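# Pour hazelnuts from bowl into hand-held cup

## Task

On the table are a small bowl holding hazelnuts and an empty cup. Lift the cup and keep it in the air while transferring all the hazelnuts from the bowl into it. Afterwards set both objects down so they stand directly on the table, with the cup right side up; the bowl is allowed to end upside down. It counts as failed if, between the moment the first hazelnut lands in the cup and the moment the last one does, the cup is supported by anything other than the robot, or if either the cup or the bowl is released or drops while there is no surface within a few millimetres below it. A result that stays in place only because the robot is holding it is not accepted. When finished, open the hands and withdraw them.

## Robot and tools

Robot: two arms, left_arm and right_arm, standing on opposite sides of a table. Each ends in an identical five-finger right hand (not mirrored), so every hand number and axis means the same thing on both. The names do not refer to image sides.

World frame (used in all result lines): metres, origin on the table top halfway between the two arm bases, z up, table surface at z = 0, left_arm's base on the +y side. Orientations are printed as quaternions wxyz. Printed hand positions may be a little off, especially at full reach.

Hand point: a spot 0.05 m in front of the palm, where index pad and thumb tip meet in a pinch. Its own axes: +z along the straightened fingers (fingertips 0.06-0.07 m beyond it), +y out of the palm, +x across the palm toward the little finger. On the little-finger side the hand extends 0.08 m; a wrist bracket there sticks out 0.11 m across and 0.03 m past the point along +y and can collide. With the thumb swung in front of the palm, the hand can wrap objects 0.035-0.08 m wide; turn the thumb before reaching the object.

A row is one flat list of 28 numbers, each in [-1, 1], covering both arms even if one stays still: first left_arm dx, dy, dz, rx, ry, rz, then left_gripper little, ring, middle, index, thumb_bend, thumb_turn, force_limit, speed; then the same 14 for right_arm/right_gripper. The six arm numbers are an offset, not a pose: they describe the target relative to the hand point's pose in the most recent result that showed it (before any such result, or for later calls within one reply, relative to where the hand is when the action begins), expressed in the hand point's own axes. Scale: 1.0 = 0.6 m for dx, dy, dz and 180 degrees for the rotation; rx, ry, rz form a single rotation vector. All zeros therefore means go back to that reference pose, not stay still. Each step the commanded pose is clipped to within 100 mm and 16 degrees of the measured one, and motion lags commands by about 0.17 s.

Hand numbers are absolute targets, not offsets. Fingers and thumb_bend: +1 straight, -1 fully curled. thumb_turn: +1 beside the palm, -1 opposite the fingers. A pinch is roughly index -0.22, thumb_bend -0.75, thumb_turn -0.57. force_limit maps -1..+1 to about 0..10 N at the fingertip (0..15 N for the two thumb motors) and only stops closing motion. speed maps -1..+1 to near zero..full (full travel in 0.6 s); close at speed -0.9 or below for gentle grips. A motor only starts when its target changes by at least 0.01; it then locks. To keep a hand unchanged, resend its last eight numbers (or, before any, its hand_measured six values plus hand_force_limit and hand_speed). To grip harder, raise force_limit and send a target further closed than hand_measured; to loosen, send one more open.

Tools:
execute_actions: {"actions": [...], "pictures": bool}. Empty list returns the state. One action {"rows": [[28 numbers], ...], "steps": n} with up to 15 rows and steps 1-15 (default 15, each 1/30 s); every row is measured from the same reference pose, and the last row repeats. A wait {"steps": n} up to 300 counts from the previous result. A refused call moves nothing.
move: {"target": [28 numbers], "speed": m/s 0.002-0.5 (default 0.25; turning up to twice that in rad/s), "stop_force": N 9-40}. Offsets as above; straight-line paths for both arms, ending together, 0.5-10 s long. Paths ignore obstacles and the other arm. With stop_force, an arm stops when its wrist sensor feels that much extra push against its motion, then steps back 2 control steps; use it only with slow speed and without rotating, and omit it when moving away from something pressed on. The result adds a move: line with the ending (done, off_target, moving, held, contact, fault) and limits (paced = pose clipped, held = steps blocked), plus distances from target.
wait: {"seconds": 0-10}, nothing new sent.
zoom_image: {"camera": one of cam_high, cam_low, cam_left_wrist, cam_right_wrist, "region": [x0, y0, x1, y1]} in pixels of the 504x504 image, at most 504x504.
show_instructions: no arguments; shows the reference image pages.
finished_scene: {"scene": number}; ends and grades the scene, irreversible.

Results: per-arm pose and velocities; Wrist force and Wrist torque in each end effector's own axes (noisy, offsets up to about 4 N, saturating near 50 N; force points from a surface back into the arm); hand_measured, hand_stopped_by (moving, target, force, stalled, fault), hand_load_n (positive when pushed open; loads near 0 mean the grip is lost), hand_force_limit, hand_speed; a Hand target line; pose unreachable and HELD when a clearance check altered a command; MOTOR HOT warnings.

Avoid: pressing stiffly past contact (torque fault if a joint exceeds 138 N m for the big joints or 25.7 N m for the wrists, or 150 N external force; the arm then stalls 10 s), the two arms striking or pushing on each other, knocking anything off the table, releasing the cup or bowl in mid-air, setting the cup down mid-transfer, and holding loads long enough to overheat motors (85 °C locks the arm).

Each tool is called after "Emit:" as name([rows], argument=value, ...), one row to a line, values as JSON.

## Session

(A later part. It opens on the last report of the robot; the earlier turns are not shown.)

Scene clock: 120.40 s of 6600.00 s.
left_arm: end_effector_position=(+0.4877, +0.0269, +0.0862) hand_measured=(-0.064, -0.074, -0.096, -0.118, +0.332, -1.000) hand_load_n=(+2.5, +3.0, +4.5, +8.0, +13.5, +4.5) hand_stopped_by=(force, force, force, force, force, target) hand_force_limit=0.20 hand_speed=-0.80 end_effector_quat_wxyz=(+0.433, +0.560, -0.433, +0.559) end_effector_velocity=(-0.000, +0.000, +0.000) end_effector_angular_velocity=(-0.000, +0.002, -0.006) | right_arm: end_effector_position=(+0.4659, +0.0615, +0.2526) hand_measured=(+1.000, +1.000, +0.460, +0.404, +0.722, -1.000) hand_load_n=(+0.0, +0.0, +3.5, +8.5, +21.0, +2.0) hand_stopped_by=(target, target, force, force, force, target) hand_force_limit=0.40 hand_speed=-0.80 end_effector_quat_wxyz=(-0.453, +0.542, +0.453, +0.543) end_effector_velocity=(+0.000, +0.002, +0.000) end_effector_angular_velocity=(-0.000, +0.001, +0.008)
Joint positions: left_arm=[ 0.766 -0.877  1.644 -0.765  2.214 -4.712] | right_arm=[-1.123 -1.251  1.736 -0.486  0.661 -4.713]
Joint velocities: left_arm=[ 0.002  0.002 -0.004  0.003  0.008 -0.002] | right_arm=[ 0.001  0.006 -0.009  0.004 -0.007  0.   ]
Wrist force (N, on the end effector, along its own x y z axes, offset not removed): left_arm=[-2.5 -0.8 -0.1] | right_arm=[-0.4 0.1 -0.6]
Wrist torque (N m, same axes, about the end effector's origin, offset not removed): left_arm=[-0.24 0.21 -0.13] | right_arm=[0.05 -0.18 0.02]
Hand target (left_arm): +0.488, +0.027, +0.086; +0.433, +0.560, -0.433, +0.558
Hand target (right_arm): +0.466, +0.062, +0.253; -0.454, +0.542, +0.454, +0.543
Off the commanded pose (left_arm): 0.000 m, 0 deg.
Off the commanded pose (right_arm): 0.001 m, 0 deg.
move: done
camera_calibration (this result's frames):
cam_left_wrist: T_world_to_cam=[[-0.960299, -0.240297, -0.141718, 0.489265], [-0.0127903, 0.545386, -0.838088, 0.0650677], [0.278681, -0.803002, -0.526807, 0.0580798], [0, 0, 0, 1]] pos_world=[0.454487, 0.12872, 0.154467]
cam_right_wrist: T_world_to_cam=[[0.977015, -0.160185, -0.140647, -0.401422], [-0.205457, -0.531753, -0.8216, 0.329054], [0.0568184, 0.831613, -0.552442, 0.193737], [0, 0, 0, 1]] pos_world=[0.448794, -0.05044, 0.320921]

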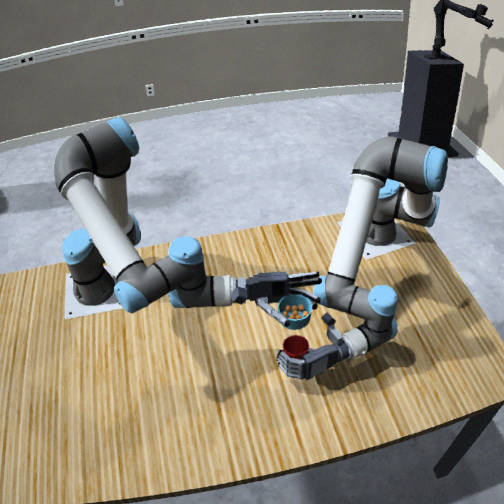

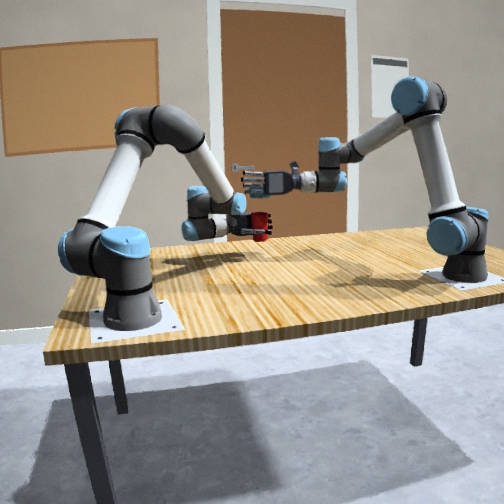

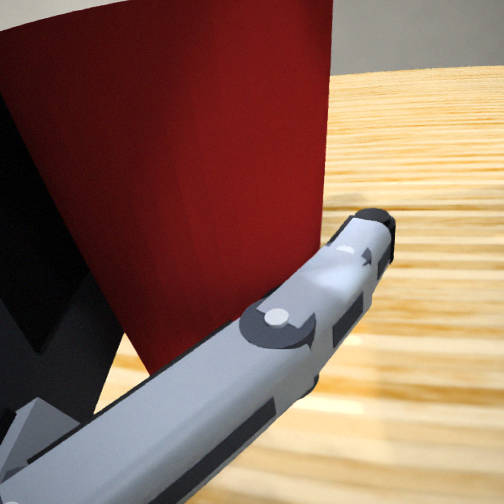

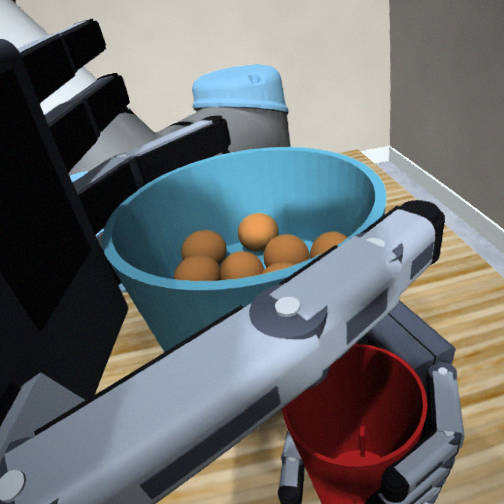

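Emit:
move(target=[0,0,0,0,0,0,-1,-1,-1,-1,-1,-1,0.2,-0.8, -0.055,-0.007,0.008,0,0,0.33,1,1,-1,-1,-1,-1,0.4,-0.8], speed=0.1)

Emit:
zoom_image(camera="cam_high", region=[230, 280, 370, 390])

Emit:
zoom_image(camera="cam_low", region=[200, 150, 320, 260])

Scene clock: 139.83 s of 6600.00 s.
left_arm: end_effector_position=(+0.4877, +0.0269, +0.0862) hand_measured=(-0.064, -0.074, -0.096, -0.118, +0.332, -1.000) hand_load_n=(+2.5, +3.0, +4.5, +8.0, +13.5, +4.5) hand_stopped_by=(force, force, force, force, force, target) hand_force_limit=0.20 hand_speed=-0.80 end_effector_quat_wxyz=(+0.433, +0.560, -0.433, +0.559) end_effector_velocity=(-0.000, -0.000, -0.000) end_effector_angular_velocity=(-0.000, -0.000, -0.001) | right_arm: end_effector_position=(+0.4626, +0.0671, +0.2197) hand_measured=(+1.000, +1.000, +0.460, +0.404, +0.722, -1.000) hand_load_n=(+0.0, +0.0, +3.5, +8.0, +21.0, +1.5) hand_stopped_by=(target, target, force, force, force, target) hand_force_limit=0.40 hand_speed=-0.80 end_effector_quat_wxyz=(-0.662, +0.696, +0.126, +0.248) end_effector_velocity=(-0.001, +0.000, -0.001) end_effector_angular_velocity=(+0.003, +0.015, +0.002)
Joint positions: left_arm=[ 0.766 -0.877  1.644 -0.765  2.214 -4.712] | right_arm=[-1.177 -1.175  1.618 -0.443  0.607 -3.678]
Joint velocities: left_arm=[-0.     0.     0.    -0.     0.001  0.   ] | right_arm=[-0.     0.002 -0.    -0.003 -0.002  0.016]
Wrist force (N, on the end effector, along its own x y z axes, offset not removed): left_arm=[-3.2 -0.1 -0.1] | right_arm=[-0.6 2.0 -2.4]
Wrist torque (N m, same axes, about the end effector's origin, offset not removed): left_arm=[-0.23 0.38 -0.18] | right_arm=[0.40 0.14 -0.09]
Hand target (left_arm): +0.488, +0.027, +0.086; +0.433, +0.560, -0.433, +0.559
Hand target (right_arm): +0.463, +0.067, +0.220; +0.663, -0.696, -0.125, -0.247
Off the commanded pose (left_arm): 0.000 m, 0 deg.
Off the commanded pose (right_arm): 0.000 m, 0 deg.
After step 90, 10.87 s passed at rest.
move: done
camera_calibration (this result's frames):
cam_left_wrist: T_world_to_cam=[[-0.960297, -0.240295, -0.141734, 0.489266], [-0.0127767, 0.545389, -0.838086, 0.0650598], [0.278688, -0.803, -0.526805, 0.0580755], [0, 0, 0, 1]] pos_world=[0.454486, 0.12872, 0.154466]
cam_right_wrist: T_world_to_cam=[[0.381204, -0.0523069, -0.92301, 0.0382504], [-0.848732, -0.415623, -0.326974, 0.485457], [-0.366521, 0.908032, -0.202832, 0.285024], [0, 0, 0, 1]] pos_world=[0.501909, -0.0550434, 0.251849]

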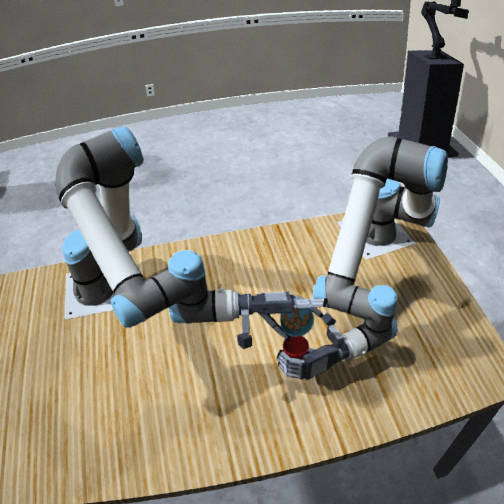

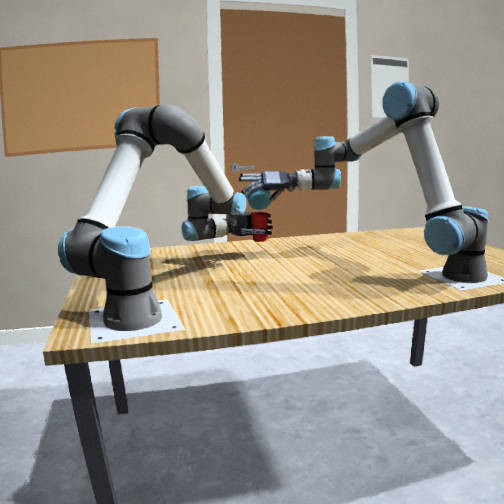

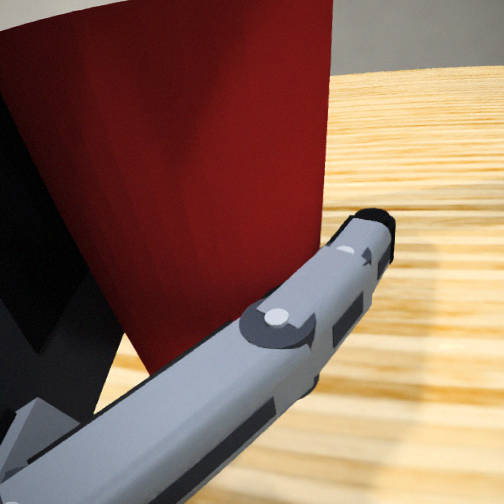

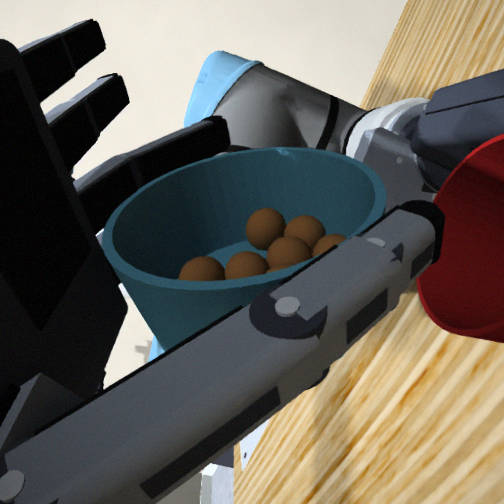

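Region (230, 280, 370, 390) of cam_high's 504x504 image, scaled by 3.600, with more detail than that image has; it fills the top 396 rows of this view, and the rest is white.

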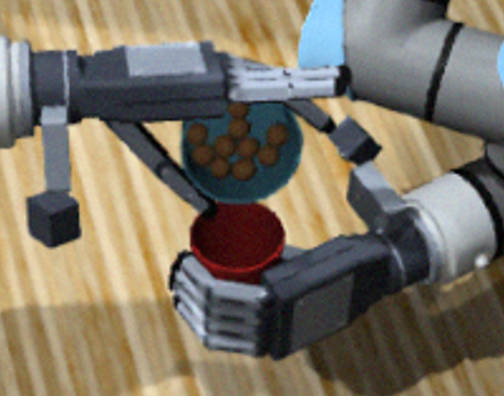

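Region (200, 150, 320, 260) of cam_low's 504x504 image, scaled by 4.200, with more detail than that image has; it fills the top 462 rows of this view, and the rest is white.

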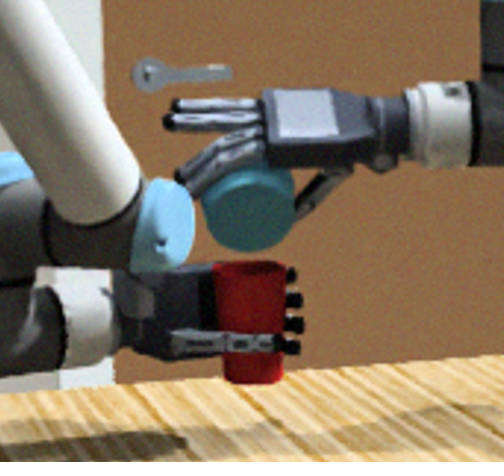

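Emit:
move(target=[0,0,0,0,0,0,-1,-1,-1,-1,-1,-1,0.2,-0.8, -0.006,0.01,-0.005,0,0,0.1,1,1,-1,-1,-1,-1,0.4,-0.8], speed=0.04)

Emit:
move(target=[0,0,0,0,0,0,-1,-1,-1,-1,-1,-1,0.2,-0.8, 0,0,0,0,0,0.09,1,1,-1,-1,-1,-1,0.4,-0.8], speed=0.02)

Emit:
move(target=[0,0,0,0,0,0,-1,-1,-1,-1,-1,-1,0.2,-0.8, 0.015,-0.006,0,0,0,0.07,1,1,-1,-1,-1,-1,0.4,-0.8], speed=0.05)

Emit:
move(target=[0,0,0,0,0,0,-1,-1,-1,-1,-1,-1,0.2,-0.8, 0,-0.06,-0.03,0,0,-0.589,1,1,-1,-1,-1,-1,0.4,-0.8], speed=0.25)

Scene clock: 163.87 s of 6600.00 s.
left_arm: end_effector_position=(+0.4877, +0.0269, +0.0862) hand_measured=(-0.064, -0.074, -0.096, -0.118, +0.332, -1.000) hand_load_n=(+2.5, +3.0, +4.5, +8.0, +13.5, +4.5) hand_stopped_by=(force, force, force, force, force, target) hand_force_limit=0.20 hand_speed=-0.80 end_effector_quat_wxyz=(+0.433, +0.560, -0.433, +0.559) end_effector_velocity=(-0.000, -0.000, +0.001) end_effector_angular_velocity=(-0.000, -0.003, -0.001) | right_arm: end_effector_position=(+0.4620, +0.0643, +0.2127) hand_measured=(+1.000, +1.000, +0.460, +0.404, +0.722, -1.000) hand_load_n=(+0.0, +0.0, +3.5, +8.0, +21.0, +1.5) hand_stopped_by=(target, target, force, force, force, target) hand_force_limit=0.40 hand_speed=-0.80 end_effector_quat_wxyz=(-0.693, +0.707, +0.016, +0.141) end_effector_velocity=(+0.000, -0.000, -0.000) end_effector_angular_velocity=(+0.003, +0.013, -0.001)
Joint positions: left_arm=[ 0.766 -0.877  1.644 -0.765  2.214 -4.712] | right_arm=[-1.203 -1.141  1.591 -0.451  0.58  -3.365]
Joint velocities: left_arm=[-0.001 -0.001 -0.    -0.     0.     0.002] | right_arm=[-0.002  0.001 -0.001 -0.001 -0.001  0.014]
Wrist force (N, on the end effector, along its own x y z axes, offset not removed): left_arm=[-2.6 -0.9 -1.4] | right_arm=[1.8 1.0 -2.7]
Wrist torque (N m, same axes, about the end effector's origin, offset not removed): left_arm=[-0.23 0.34 -0.14] | right_arm=[0.26 -0.22 0.10]
Hand target (left_arm): +0.488, +0.027, +0.086; +0.433, +0.560, -0.433, +0.559
Hand target (right_arm): +0.462, +0.064, +0.213; +0.693, -0.707, -0.015, -0.141
Off the commanded pose (left_arm): 0.000 m, 0 deg.
Off the commanded pose (right_arm): 0.000 m, 0 deg.
After step 90, 16.87 s passed at rest.
move: done
camera_calibration (this result's frames):
cam_left_wrist: T_world_to_cam=[[-0.960296, -0.240296, -0.141734, 0.489265], [-0.0127768, 0.545389, -0.838086, 0.06506], [0.278689, -0.803, -0.526805, 0.058075], [0, 0, 0, 1]] pos_world=[0.454486, 0.12872, 0.154466]
cam_right_wrist: T_world_to_cam=[[0.0836702, 0.00146729, -0.996492, 0.181553], [-0.911345, -0.404356, -0.0771162, 0.456584], [-0.403051, 0.9146, -0.0324953, 0.266249], [0, 0, 0, 1]] pos_world=[0.508227, -0.0591548, 0.224778]

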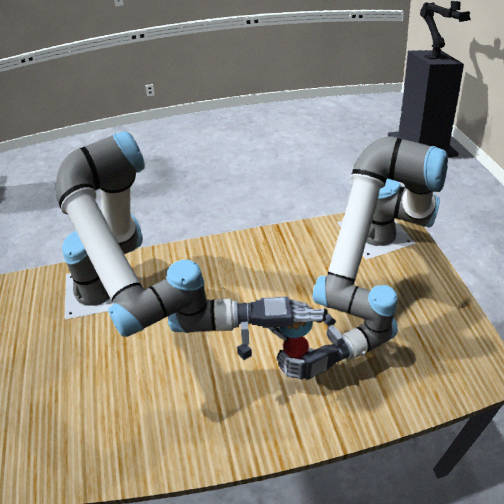

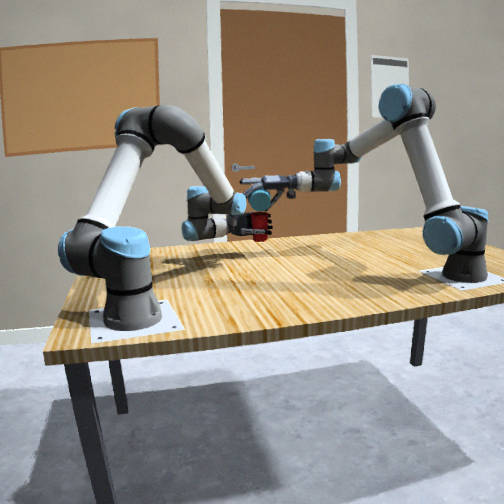

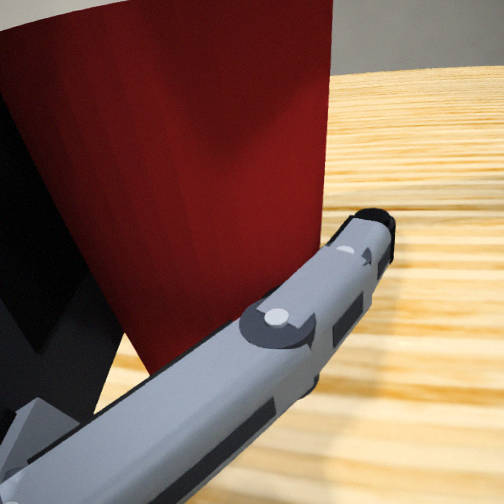

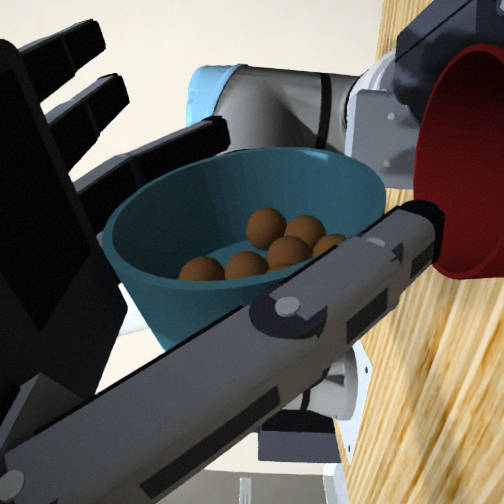

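Scene clock: 171.17 s of 6600.00 s.
left_arm: end_effector_position=(+0.4877, +0.0269, +0.0862) hand_measured=(-0.064, -0.074, -0.096, -0.118, +0.332, -1.000) hand_load_n=(+2.5, +3.0, +4.5, +8.0, +13.5, +4.5) hand_stopped_by=(force, force, force, force, force, target) hand_force_limit=0.20 hand_speed=-0.80 end_effector_quat_wxyz=(+0.433, +0.560, -0.433, +0.559) end_effector_velocity=(+0.000, +0.000, -0.000) end_effector_angular_velocity=(+0.001, -0.001, +0.001) | right_arm: end_effector_position=(+0.4621, +0.0643, +0.2127) hand_measured=(+1.000, +1.000, +0.460, +0.404, +0.722, -1.000) hand_load_n=(+0.0, +0.0, +3.5, +8.0, +21.0, +1.5) hand_stopped_by=(target, target, force, force, force, target) hand_force_limit=0.40 hand_speed=-0.80 end_effector_quat_wxyz=(+0.706, -0.702, +0.083, -0.043) end_effector_velocity=(+0.000, -0.000, -0.000) end_effector_angular_velocity=(+0.002, +0.010, +0.000)
Joint positions: left_arm=[ 0.766 -0.877  1.644 -0.765  2.214 -4.712] | right_arm=[-1.221 -1.107  1.56  -0.454  0.563 -3.084]
Joint velocities: left_arm=[-0.     0.     0.     0.001 -0.001  0.001] | right_arm=[-0.001  0.001 -0.001 -0.001 -0.001  0.01 ]
Wrist force (N, on the end effector, along its own x y z axes, offset not removed): left_arm=[-2.4 -1.3 -0.4] | right_arm=[1.1 1.1 -2.4]
Wrist torque (N m, same axes, about the end effector's origin, offset not removed): left_arm=[-0.30 0.25 -0.13] | right_arm=[0.21 -0.06 0.25]
Hand target (left_arm): +0.488, +0.027, +0.086; +0.433, +0.560, -0.433, +0.559
Hand target (right_arm): +0.462, +0.064, +0.213; +0.706, -0.702, +0.084, -0.042
Off the commanded pose (left_arm): 0.000 m, 0 deg.
Off the commanded pose (right_arm): 0.000 m, 0 deg.
move: done
camera_calibration (this result's frames):
cam_left_wrist: T_world_to_cam=[[-0.960296, -0.240296, -0.141734, 0.489265], [-0.012777, 0.545389, -0.838086, 0.0650599], [0.278689, -0.803, -0.526805, 0.058075], [0, 0, 0, 1]] pos_world=[0.454486, 0.12872, 0.154466]
cam_right_wrist: T_world_to_cam=[[-0.192015, 0.051302, -0.98005, 0.30225], [-0.900441, -0.406369, 0.155146, 0.402292], [-0.390302, 0.912268, 0.124223, 0.227133], [0, 0, 0, 1]] pos_world=[0.508927, -0.0592332, 0.205591]

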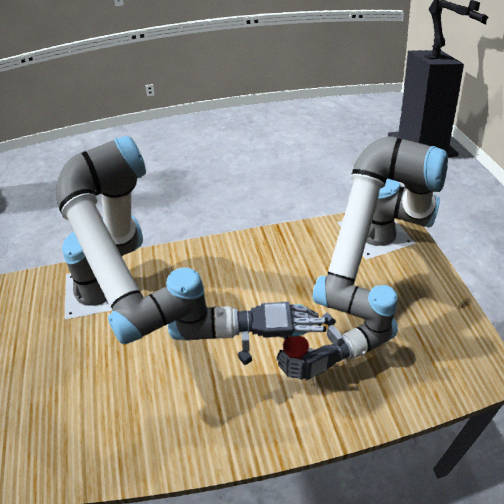

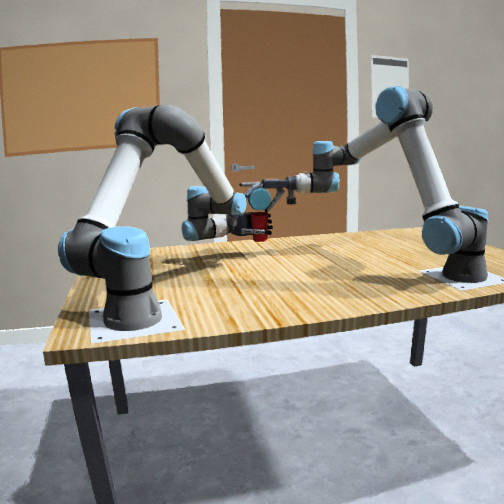

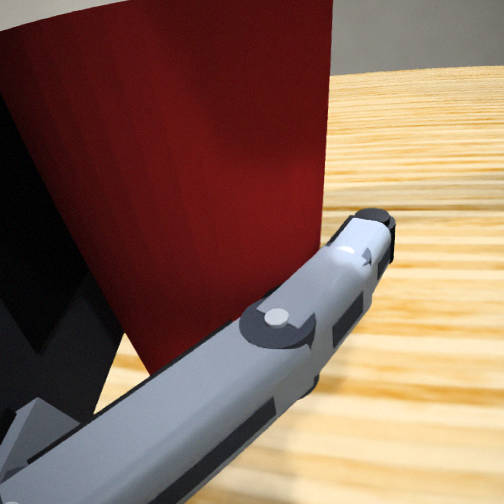

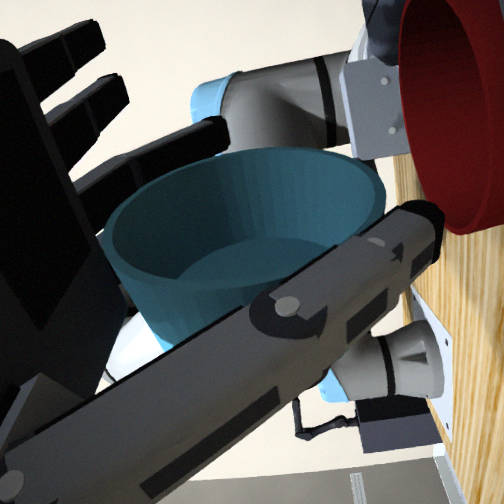

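Scene clock: 173.67 s of 6600.00 s.
left_arm: end_effector_position=(+0.4877, +0.0269, +0.0862) hand_measured=(-0.064, -0.074, -0.096, -0.118, +0.332, -1.000) hand_load_n=(+2.5, +3.0, +4.5, +8.0, +13.5, +4.5) hand_stopped_by=(force, force, force, force, force, target) hand_force_limit=0.20 hand_speed=-0.80 end_effector_quat_wxyz=(+0.433, +0.560, -0.433, +0.559) end_effector_velocity=(-0.000, +0.001, -0.001) end_effector_angular_velocity=(+0.000, +0.001, -0.001) | right_arm: end_effector_position=(+0.4710, +0.0627, +0.2158) hand_measured=(+1.000, +1.000, +0.460, +0.404, +0.722, -1.000) hand_load_n=(+0.0, +0.0, +3.5, +8.0, +21.0, +1.0) hand_stopped_by=(target, target, force, force, force, target) hand_force_limit=0.40 hand_speed=-0.80 end_effector_quat_wxyz=(+0.706, -0.689, +0.160, +0.034) end_effector_velocity=(+0.001, +0.000, +0.001) end_effector_angular_velocity=(+0.004, +0.011, +0.000)
Joint positions: left_arm=[ 0.766 -0.877  1.644 -0.765  2.214 -4.712] | right_arm=[-1.241 -1.069  1.517 -0.449  0.543 -2.865]
Joint velocities: left_arm=[ 0.001  0.001 -0.    -0.     0.002 -0.   ] | right_arm=[-0.001  0.002 -0.002 -0.003 -0.001  0.015]
Wrist force (N, on the end effector, along its own x y z axes, offset not removed): left_arm=[-2.5 -1.0 -0.9] | right_arm=[2.6 1.7 -2.3]
Wrist torque (N m, same axes, about the end effector's origin, offset not removed): left_arm=[-0.21 0.27 -0.23] | right_arm=[0.41 -0.37 0.18]
Hand target (left_arm): +0.488, +0.027, +0.086; +0.433, +0.560, -0.433, +0.559
Hand target (right_arm): +0.471, +0.063, +0.216; +0.706, -0.689, +0.160, +0.035
Off the commanded pose (left_arm): 0.000 m, 0 deg.
Off the commanded pose (right_arm): 0.000 m, 0 deg.
move: done
camera_calibration (this result's frames):
cam_left_wrist: T_world_to_cam=[[-0.960296, -0.240296, -0.141734, 0.489265], [-0.0127772, 0.545389, -0.838086, 0.0650601], [0.278689, -0.803, -0.526805, 0.058075], [0, 0, 0, 1]] pos_world=[0.454486, 0.12872, 0.154466]
cam_right_wrist: T_world_to_cam=[[-0.396485, 0.0881019, -0.913804, 0.386749], [-0.848279, -0.415763, 0.32797, 0.347964], [-0.351031, 0.905196, 0.239579, 0.188753], [0, 0, 0, 1]] pos_world=[0.514768, -0.0602618, 0.19407]

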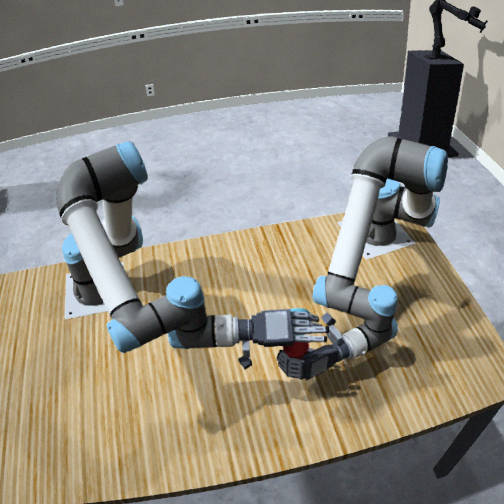

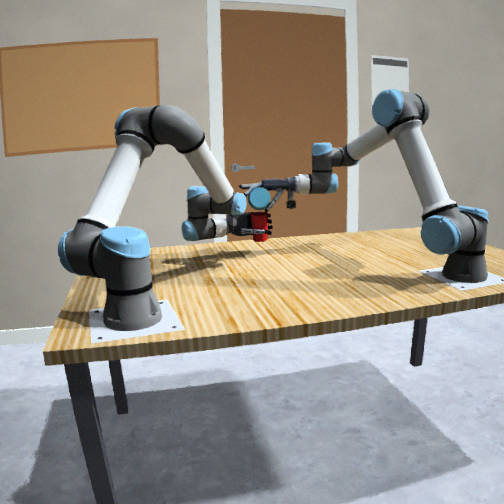

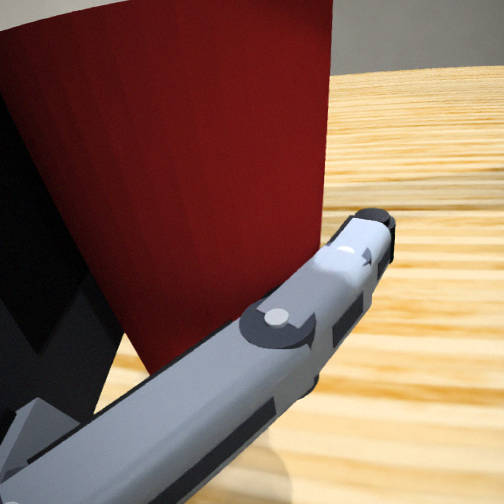

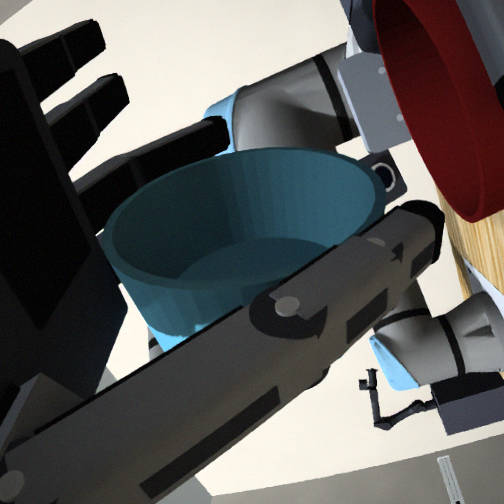

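Scene clock: 177.93 s of 6600.00 s.
left_arm: end_effector_position=(+0.4877, +0.0269, +0.0862) hand_measured=(-0.064, -0.074, -0.096, -0.118, +0.332, -1.000) hand_load_n=(+2.5, +3.0, +4.5, +8.0, +13.5, +4.5) hand_stopped_by=(force, force, force, force, force, target) hand_force_limit=0.20 hand_speed=-0.80 end_effector_quat_wxyz=(+0.433, +0.560, -0.433, +0.559) end_effector_velocity=(-0.000, -0.000, -0.001) end_effector_angular_velocity=(+0.001, -0.002, -0.002) | right_arm: end_effector_position=(+0.4774, +0.0431, +0.2504) hand_measured=(+1.000, +1.000, +0.460, +0.404, +0.722, -1.000) hand_load_n=(+0.0, +0.0, +3.5, +8.5, +21.0, +2.0) hand_stopped_by=(target, target, force, force, force, target) hand_force_limit=0.40 hand_speed=-0.80 end_effector_quat_wxyz=(-0.453, +0.542, +0.454, +0.543) end_effector_velocity=(+0.000, -0.000, +0.000) end_effector_angular_velocity=(-0.004, -0.013, -0.001)
Joint positions: left_arm=[ 0.766 -0.877  1.644 -0.765  2.214 -4.712] | right_arm=[-1.168 -1.256  1.75  -0.494  0.615 -4.714]
Joint velocities: left_arm=[-0.001  0.001 -0.    -0.001  0.001  0.002] | right_arm=[ 0.     0.    -0.     0.003  0.002 -0.016]
Wrist force (N, on the end effector, along its own x y z axes, offset not removed): left_arm=[-3.2 -0.5 0.3] | right_arm=[-1.0 -1.6 0.7]
Wrist torque (N m, same axes, about the end effector's origin, offset not removed): left_arm=[-0.23 0.32 -0.20] | right_arm=[-0.21 0.04 -0.06]
Hand target (left_arm): +0.488, +0.027, +0.086; +0.433, +0.560, -0.433, +0.559
Hand target (right_arm): +0.477, +0.043, +0.250; -0.452, +0.542, +0.454, +0.543
Off the commanded pose (left_arm): 0.000 m, 0 deg.
Off the commanded pose (right_arm): 0.000 m, 0 deg.
move: done
camera_calibration (this result's frames):
cam_left_wrist: T_world_to_cam=[[-0.960296, -0.240296, -0.141734, 0.489265], [-0.0127769, 0.545389, -0.838086, 0.06506], [0.278689, -0.803, -0.526805, 0.0580751], [0, 0, 0, 1]] pos_world=[0.454486, 0.12872, 0.154466]
cam_right_wrist: T_world_to_cam=[[0.977199, -0.160227, -0.139315, -0.416413], [-0.204375, -0.531965, -0.821732, 0.319366], [0.0575529, 0.831469, -0.552582, 0.206974], [0, 0, 0, 1]] pos_world=[0.460277, -0.0689219, 0.318791]

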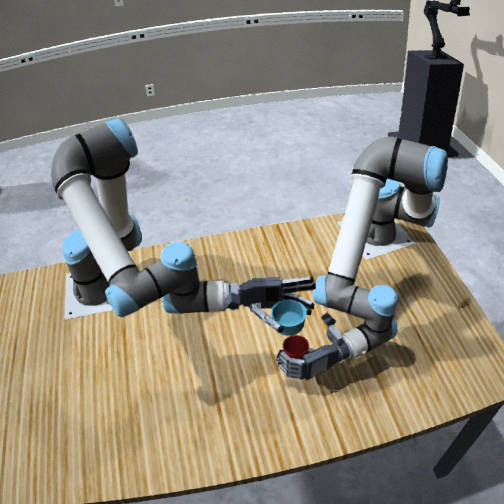

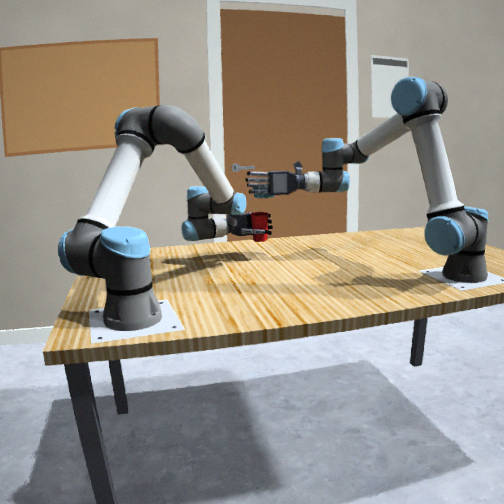

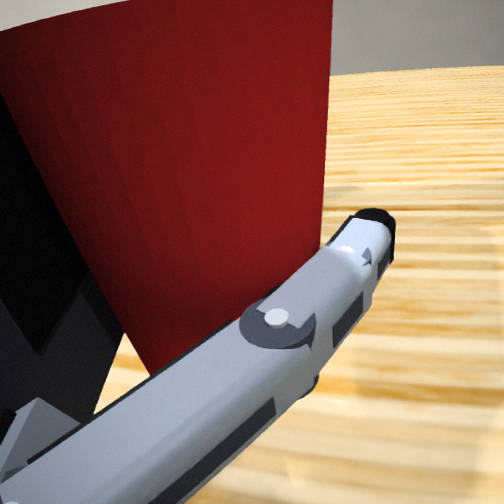

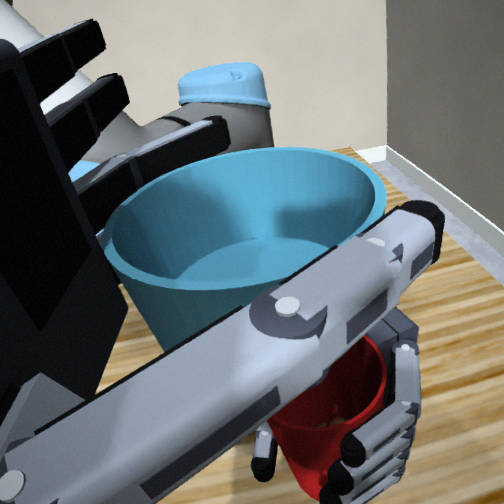

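Emit:
move(target=[0,0.032,0.088,0.169,0,0,-1,-1,-1,-1,-1,-1,0.2,-0.8, 0,0.042,-0.388,-0.277,0,0,1,1,-1,-1,-1,-1,0.4,-0.8], speed=0.15)

Emit:
move(target=[-0.08,0,0,0,0,0,-1,-1,-1,-1,-1,-1,0.2,-0.8, -0.362,0,0,0,0,0,1,1,-1,-1,-1,-1,0.4,-0.8], speed=0.12)

Emit:
zoom_image(camera="cam_high", region=[150, 250, 504, 480])

Scene clock: 194.07 s of 6600.00 s.
left_arm: end_effector_position=(+0.4823, -0.0293, +0.0862) hand_measured=(-0.064, -0.074, -0.096, -0.118, +0.332, -1.000) hand_load_n=(+2.5, +3.0, +4.5, +8.0, +13.5, +4.5) hand_stopped_by=(force, force, force, force, force, target) hand_force_limit=0.20 hand_speed=-0.80 end_effector_quat_wxyz=(+0.271, +0.653, -0.271, +0.653) end_effector_velocity=(+0.000, -0.000, +0.000) end_effector_angular_velocity=(+0.000, -0.001, +0.007) | right_arm: end_effector_position=(+0.4609, -0.1905, +0.2499) hand_measured=(+1.000, +1.000, +0.460, +0.404, +0.722, -1.000) hand_load_n=(+0.0, +0.0, +3.5, +8.5, +21.0, +2.0) hand_stopped_by=(target, target, force, force, force, target) hand_force_limit=0.40 hand_speed=-0.80 end_effector_quat_wxyz=(-0.182, +0.683, +0.183, +0.683) end_effector_velocity=(-0.000, -0.003, +0.000) end_effector_angular_velocity=(+0.000, +0.000, -0.009)
Joint positions: left_arm=[ 0.453 -0.982  1.848 -0.866  1.371 -4.713] | right_arm=[-1.157 -1.641  2.195 -0.554  1.495 -4.714]
Joint velocities: left_arm=[-0.003 -0.     0.    -0.    -0.01   0.001] | right_arm=[ 0.    -0.002  0.001  0.     0.01   0.   ]
Wrist force (N, on the end effector, along its own x y z axes, offset not removed): left_arm=[-2.3 -0.2 0.4] | right_arm=[2.8 -1.8 0.4]
Wrist torque (N m, same axes, about the end effector's origin, offset not removed): left_arm=[-0.17 0.21 -0.08] | right_arm=[-0.25 -0.72 0.25]
Hand target (left_arm): +0.482, -0.029, +0.086; +0.271, +0.653, -0.271, +0.653
Hand target (right_arm): +0.461, -0.191, +0.250; -0.182, +0.683, +0.183, +0.684
Off the commanded pose (left_arm): 0.000 m, 0 deg.
Off the commanded pose (right_arm): 0.001 m, 0 deg.
After step 90, 9.73 s passed at rest.
move: done
camera_calibration (this result's frames):
cam_left_wrist: T_world_to_cam=[[-0.706883, -0.692987, -0.141722, 0.335132], [-0.286484, 0.463689, -0.838403, 0.225285], [0.646717, -0.552052, -0.526304, -0.155713], [0, 0, 0, 1]] pos_world=[0.402142, 0.041819, 0.154423]
cam_right_wrist: T_world_to_cam=[[0.508427, -0.849698, -0.139695, -0.352947], [-0.538182, -0.186912, -0.821841, 0.410928], [0.672207, 0.493028, -0.552324, 0.0540004], [0, 0, 0, 1]] pos_world=[0.364302, -0.249714, 0.318238]

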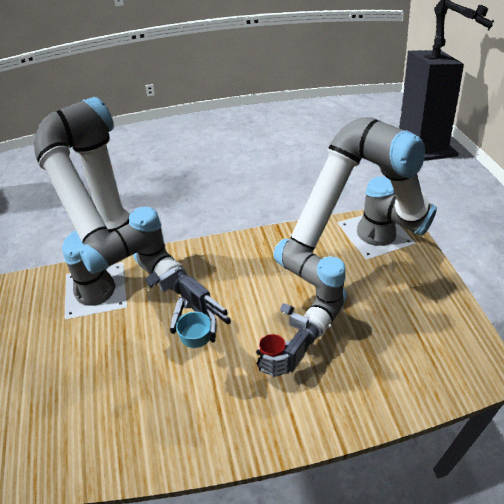

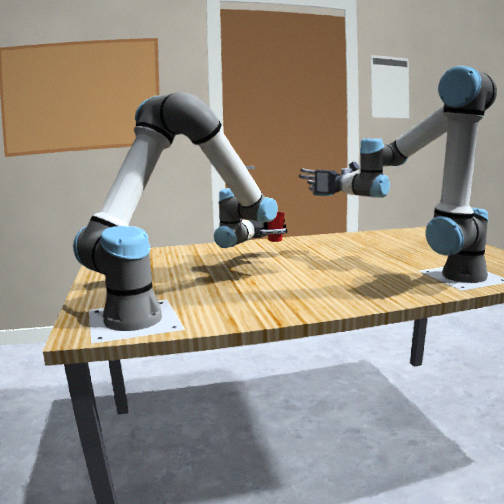

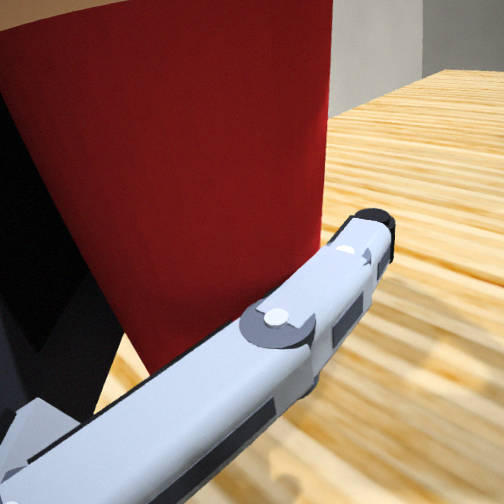

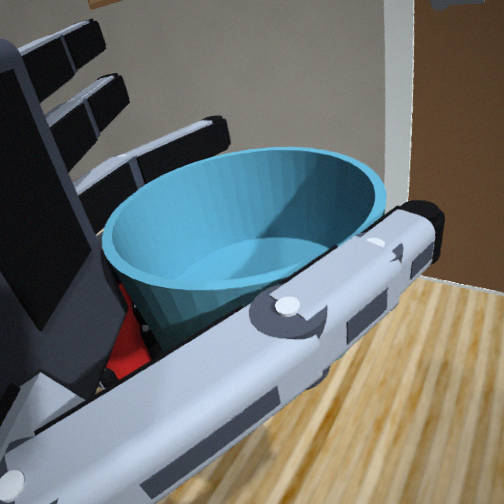

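Scene clock: 196.40 s of 6600.00 s.
left_arm: end_effector_position=(+0.4822, -0.0291, +0.0383) hand_measured=(-0.064, -0.074, -0.096, -0.118, +0.332, -1.000) hand_load_n=(+2.5, +3.0, +4.5, +8.0, +13.5, +4.5) hand_stopped_by=(force, force, force, force, force, target) hand_force_limit=0.20 hand_speed=-0.80 end_effector_quat_wxyz=(+0.271, +0.653, -0.271, +0.653) end_effector_velocity=(+0.000, +0.000, -0.001) end_effector_angular_velocity=(+0.001, -0.001, +0.001) | right_arm: end_effector_position=(+0.4613, -0.1903, +0.0333) hand_measured=(+1.000, +1.000, +0.460, +0.404, +0.722, -1.000) hand_load_n=(+0.0, +0.0, +3.5, +8.5, +21.0, +2.0) hand_stopped_by=(target, target, force, force, force, target) hand_force_limit=0.40 hand_speed=-0.80 end_effector_quat_wxyz=(-0.182, +0.683, +0.183, +0.683) end_effector_velocity=(+0.000, +0.000, -0.004) end_effector_angular_velocity=(-0.000, -0.001, +0.001)
Joint positions: left_arm=[ 0.453 -0.889  1.858 -0.969  1.371 -4.713] | right_arm=[-1.157 -1.095  2.383 -1.288  1.495 -4.714]
Joint velocities: left_arm=[ 0.001  0.001 -0.    -0.001 -0.     0.001] | right_arm=[-0.     0.014 -0.001 -0.013 -0.001 -0.001]
Wrist force (N, on the end effector, along its own x y z axes, offset not removed): left_arm=[-3.1 -0.5 -0.6] | right_arm=[-0.3 0.9 -0.3]
Wrist torque (N m, same axes, about the end effector's origin, offset not removed): left_arm=[-0.19 0.27 -0.16] | right_arm=[0.11 -0.08 0.07]
Hand target (left_arm): +0.482, -0.029, +0.038; +0.271, +0.653, -0.271, +0.653
Hand target (right_arm): +0.461, -0.190, +0.033; -0.182, +0.683, +0.183, +0.683
Off the commanded pose (left_arm): 0.000 m, 0 deg.
Off the commanded pose (right_arm): 0.001 m, 0 deg.
move: done
camera_calibration (this result's frames):
cam_left_wrist: T_world_to_cam=[[-0.706883, -0.692987, -0.141722, 0.328389], [-0.286486, 0.463691, -0.838401, 0.184997], [0.646716, -0.55205, -0.526306, -0.180856], [0, 0, 0, 1]] pos_world=[0.402094, 0.0419458, 0.106456]
cam_right_wrist: T_world_to_cam=[[0.508378, -0.849719, -0.139748, -0.383245], [-0.538398, -0.18698, -0.821685, 0.233266], [0.672071, 0.492967, -0.552543, -0.0659388], [0, 0, 0, 1]] pos_world=[0.364739, -0.249529, 0.10168]

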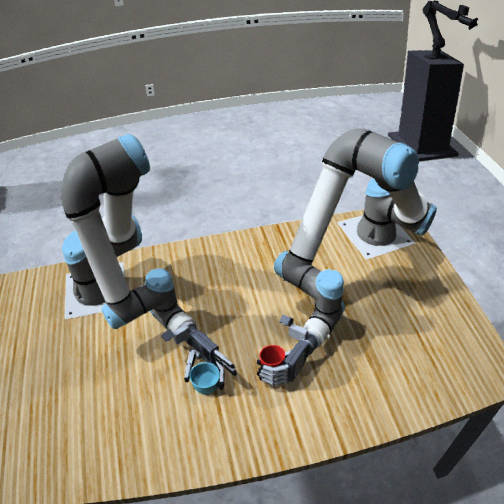

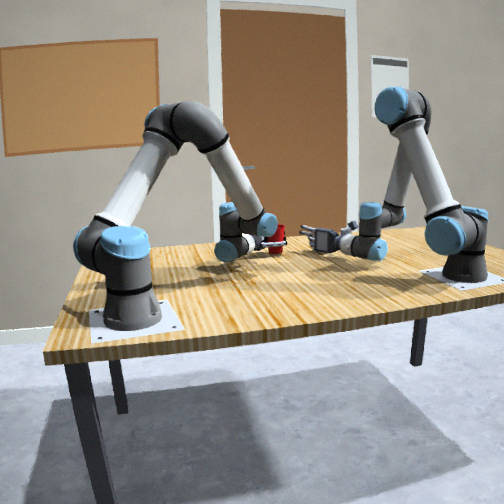

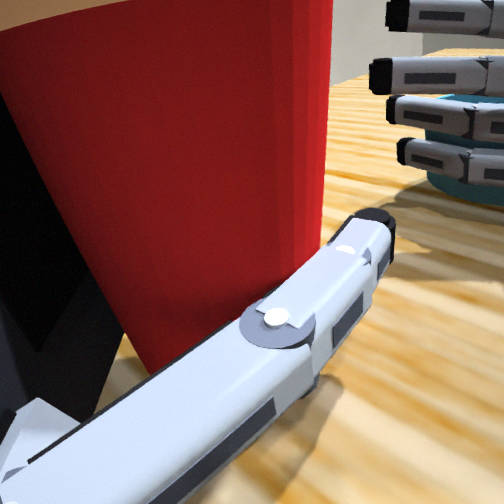

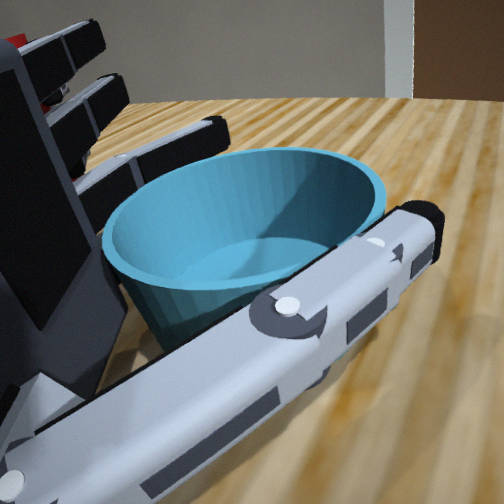

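Region (150, 250, 504, 480) of cam_high's 504x504 image, scaled by 1.424, with more detail than that image has; it fills the top 327 rows of this view, and the rest is white.

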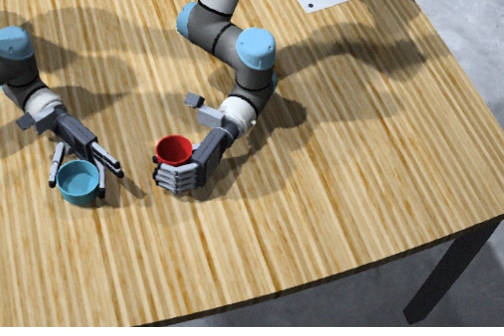

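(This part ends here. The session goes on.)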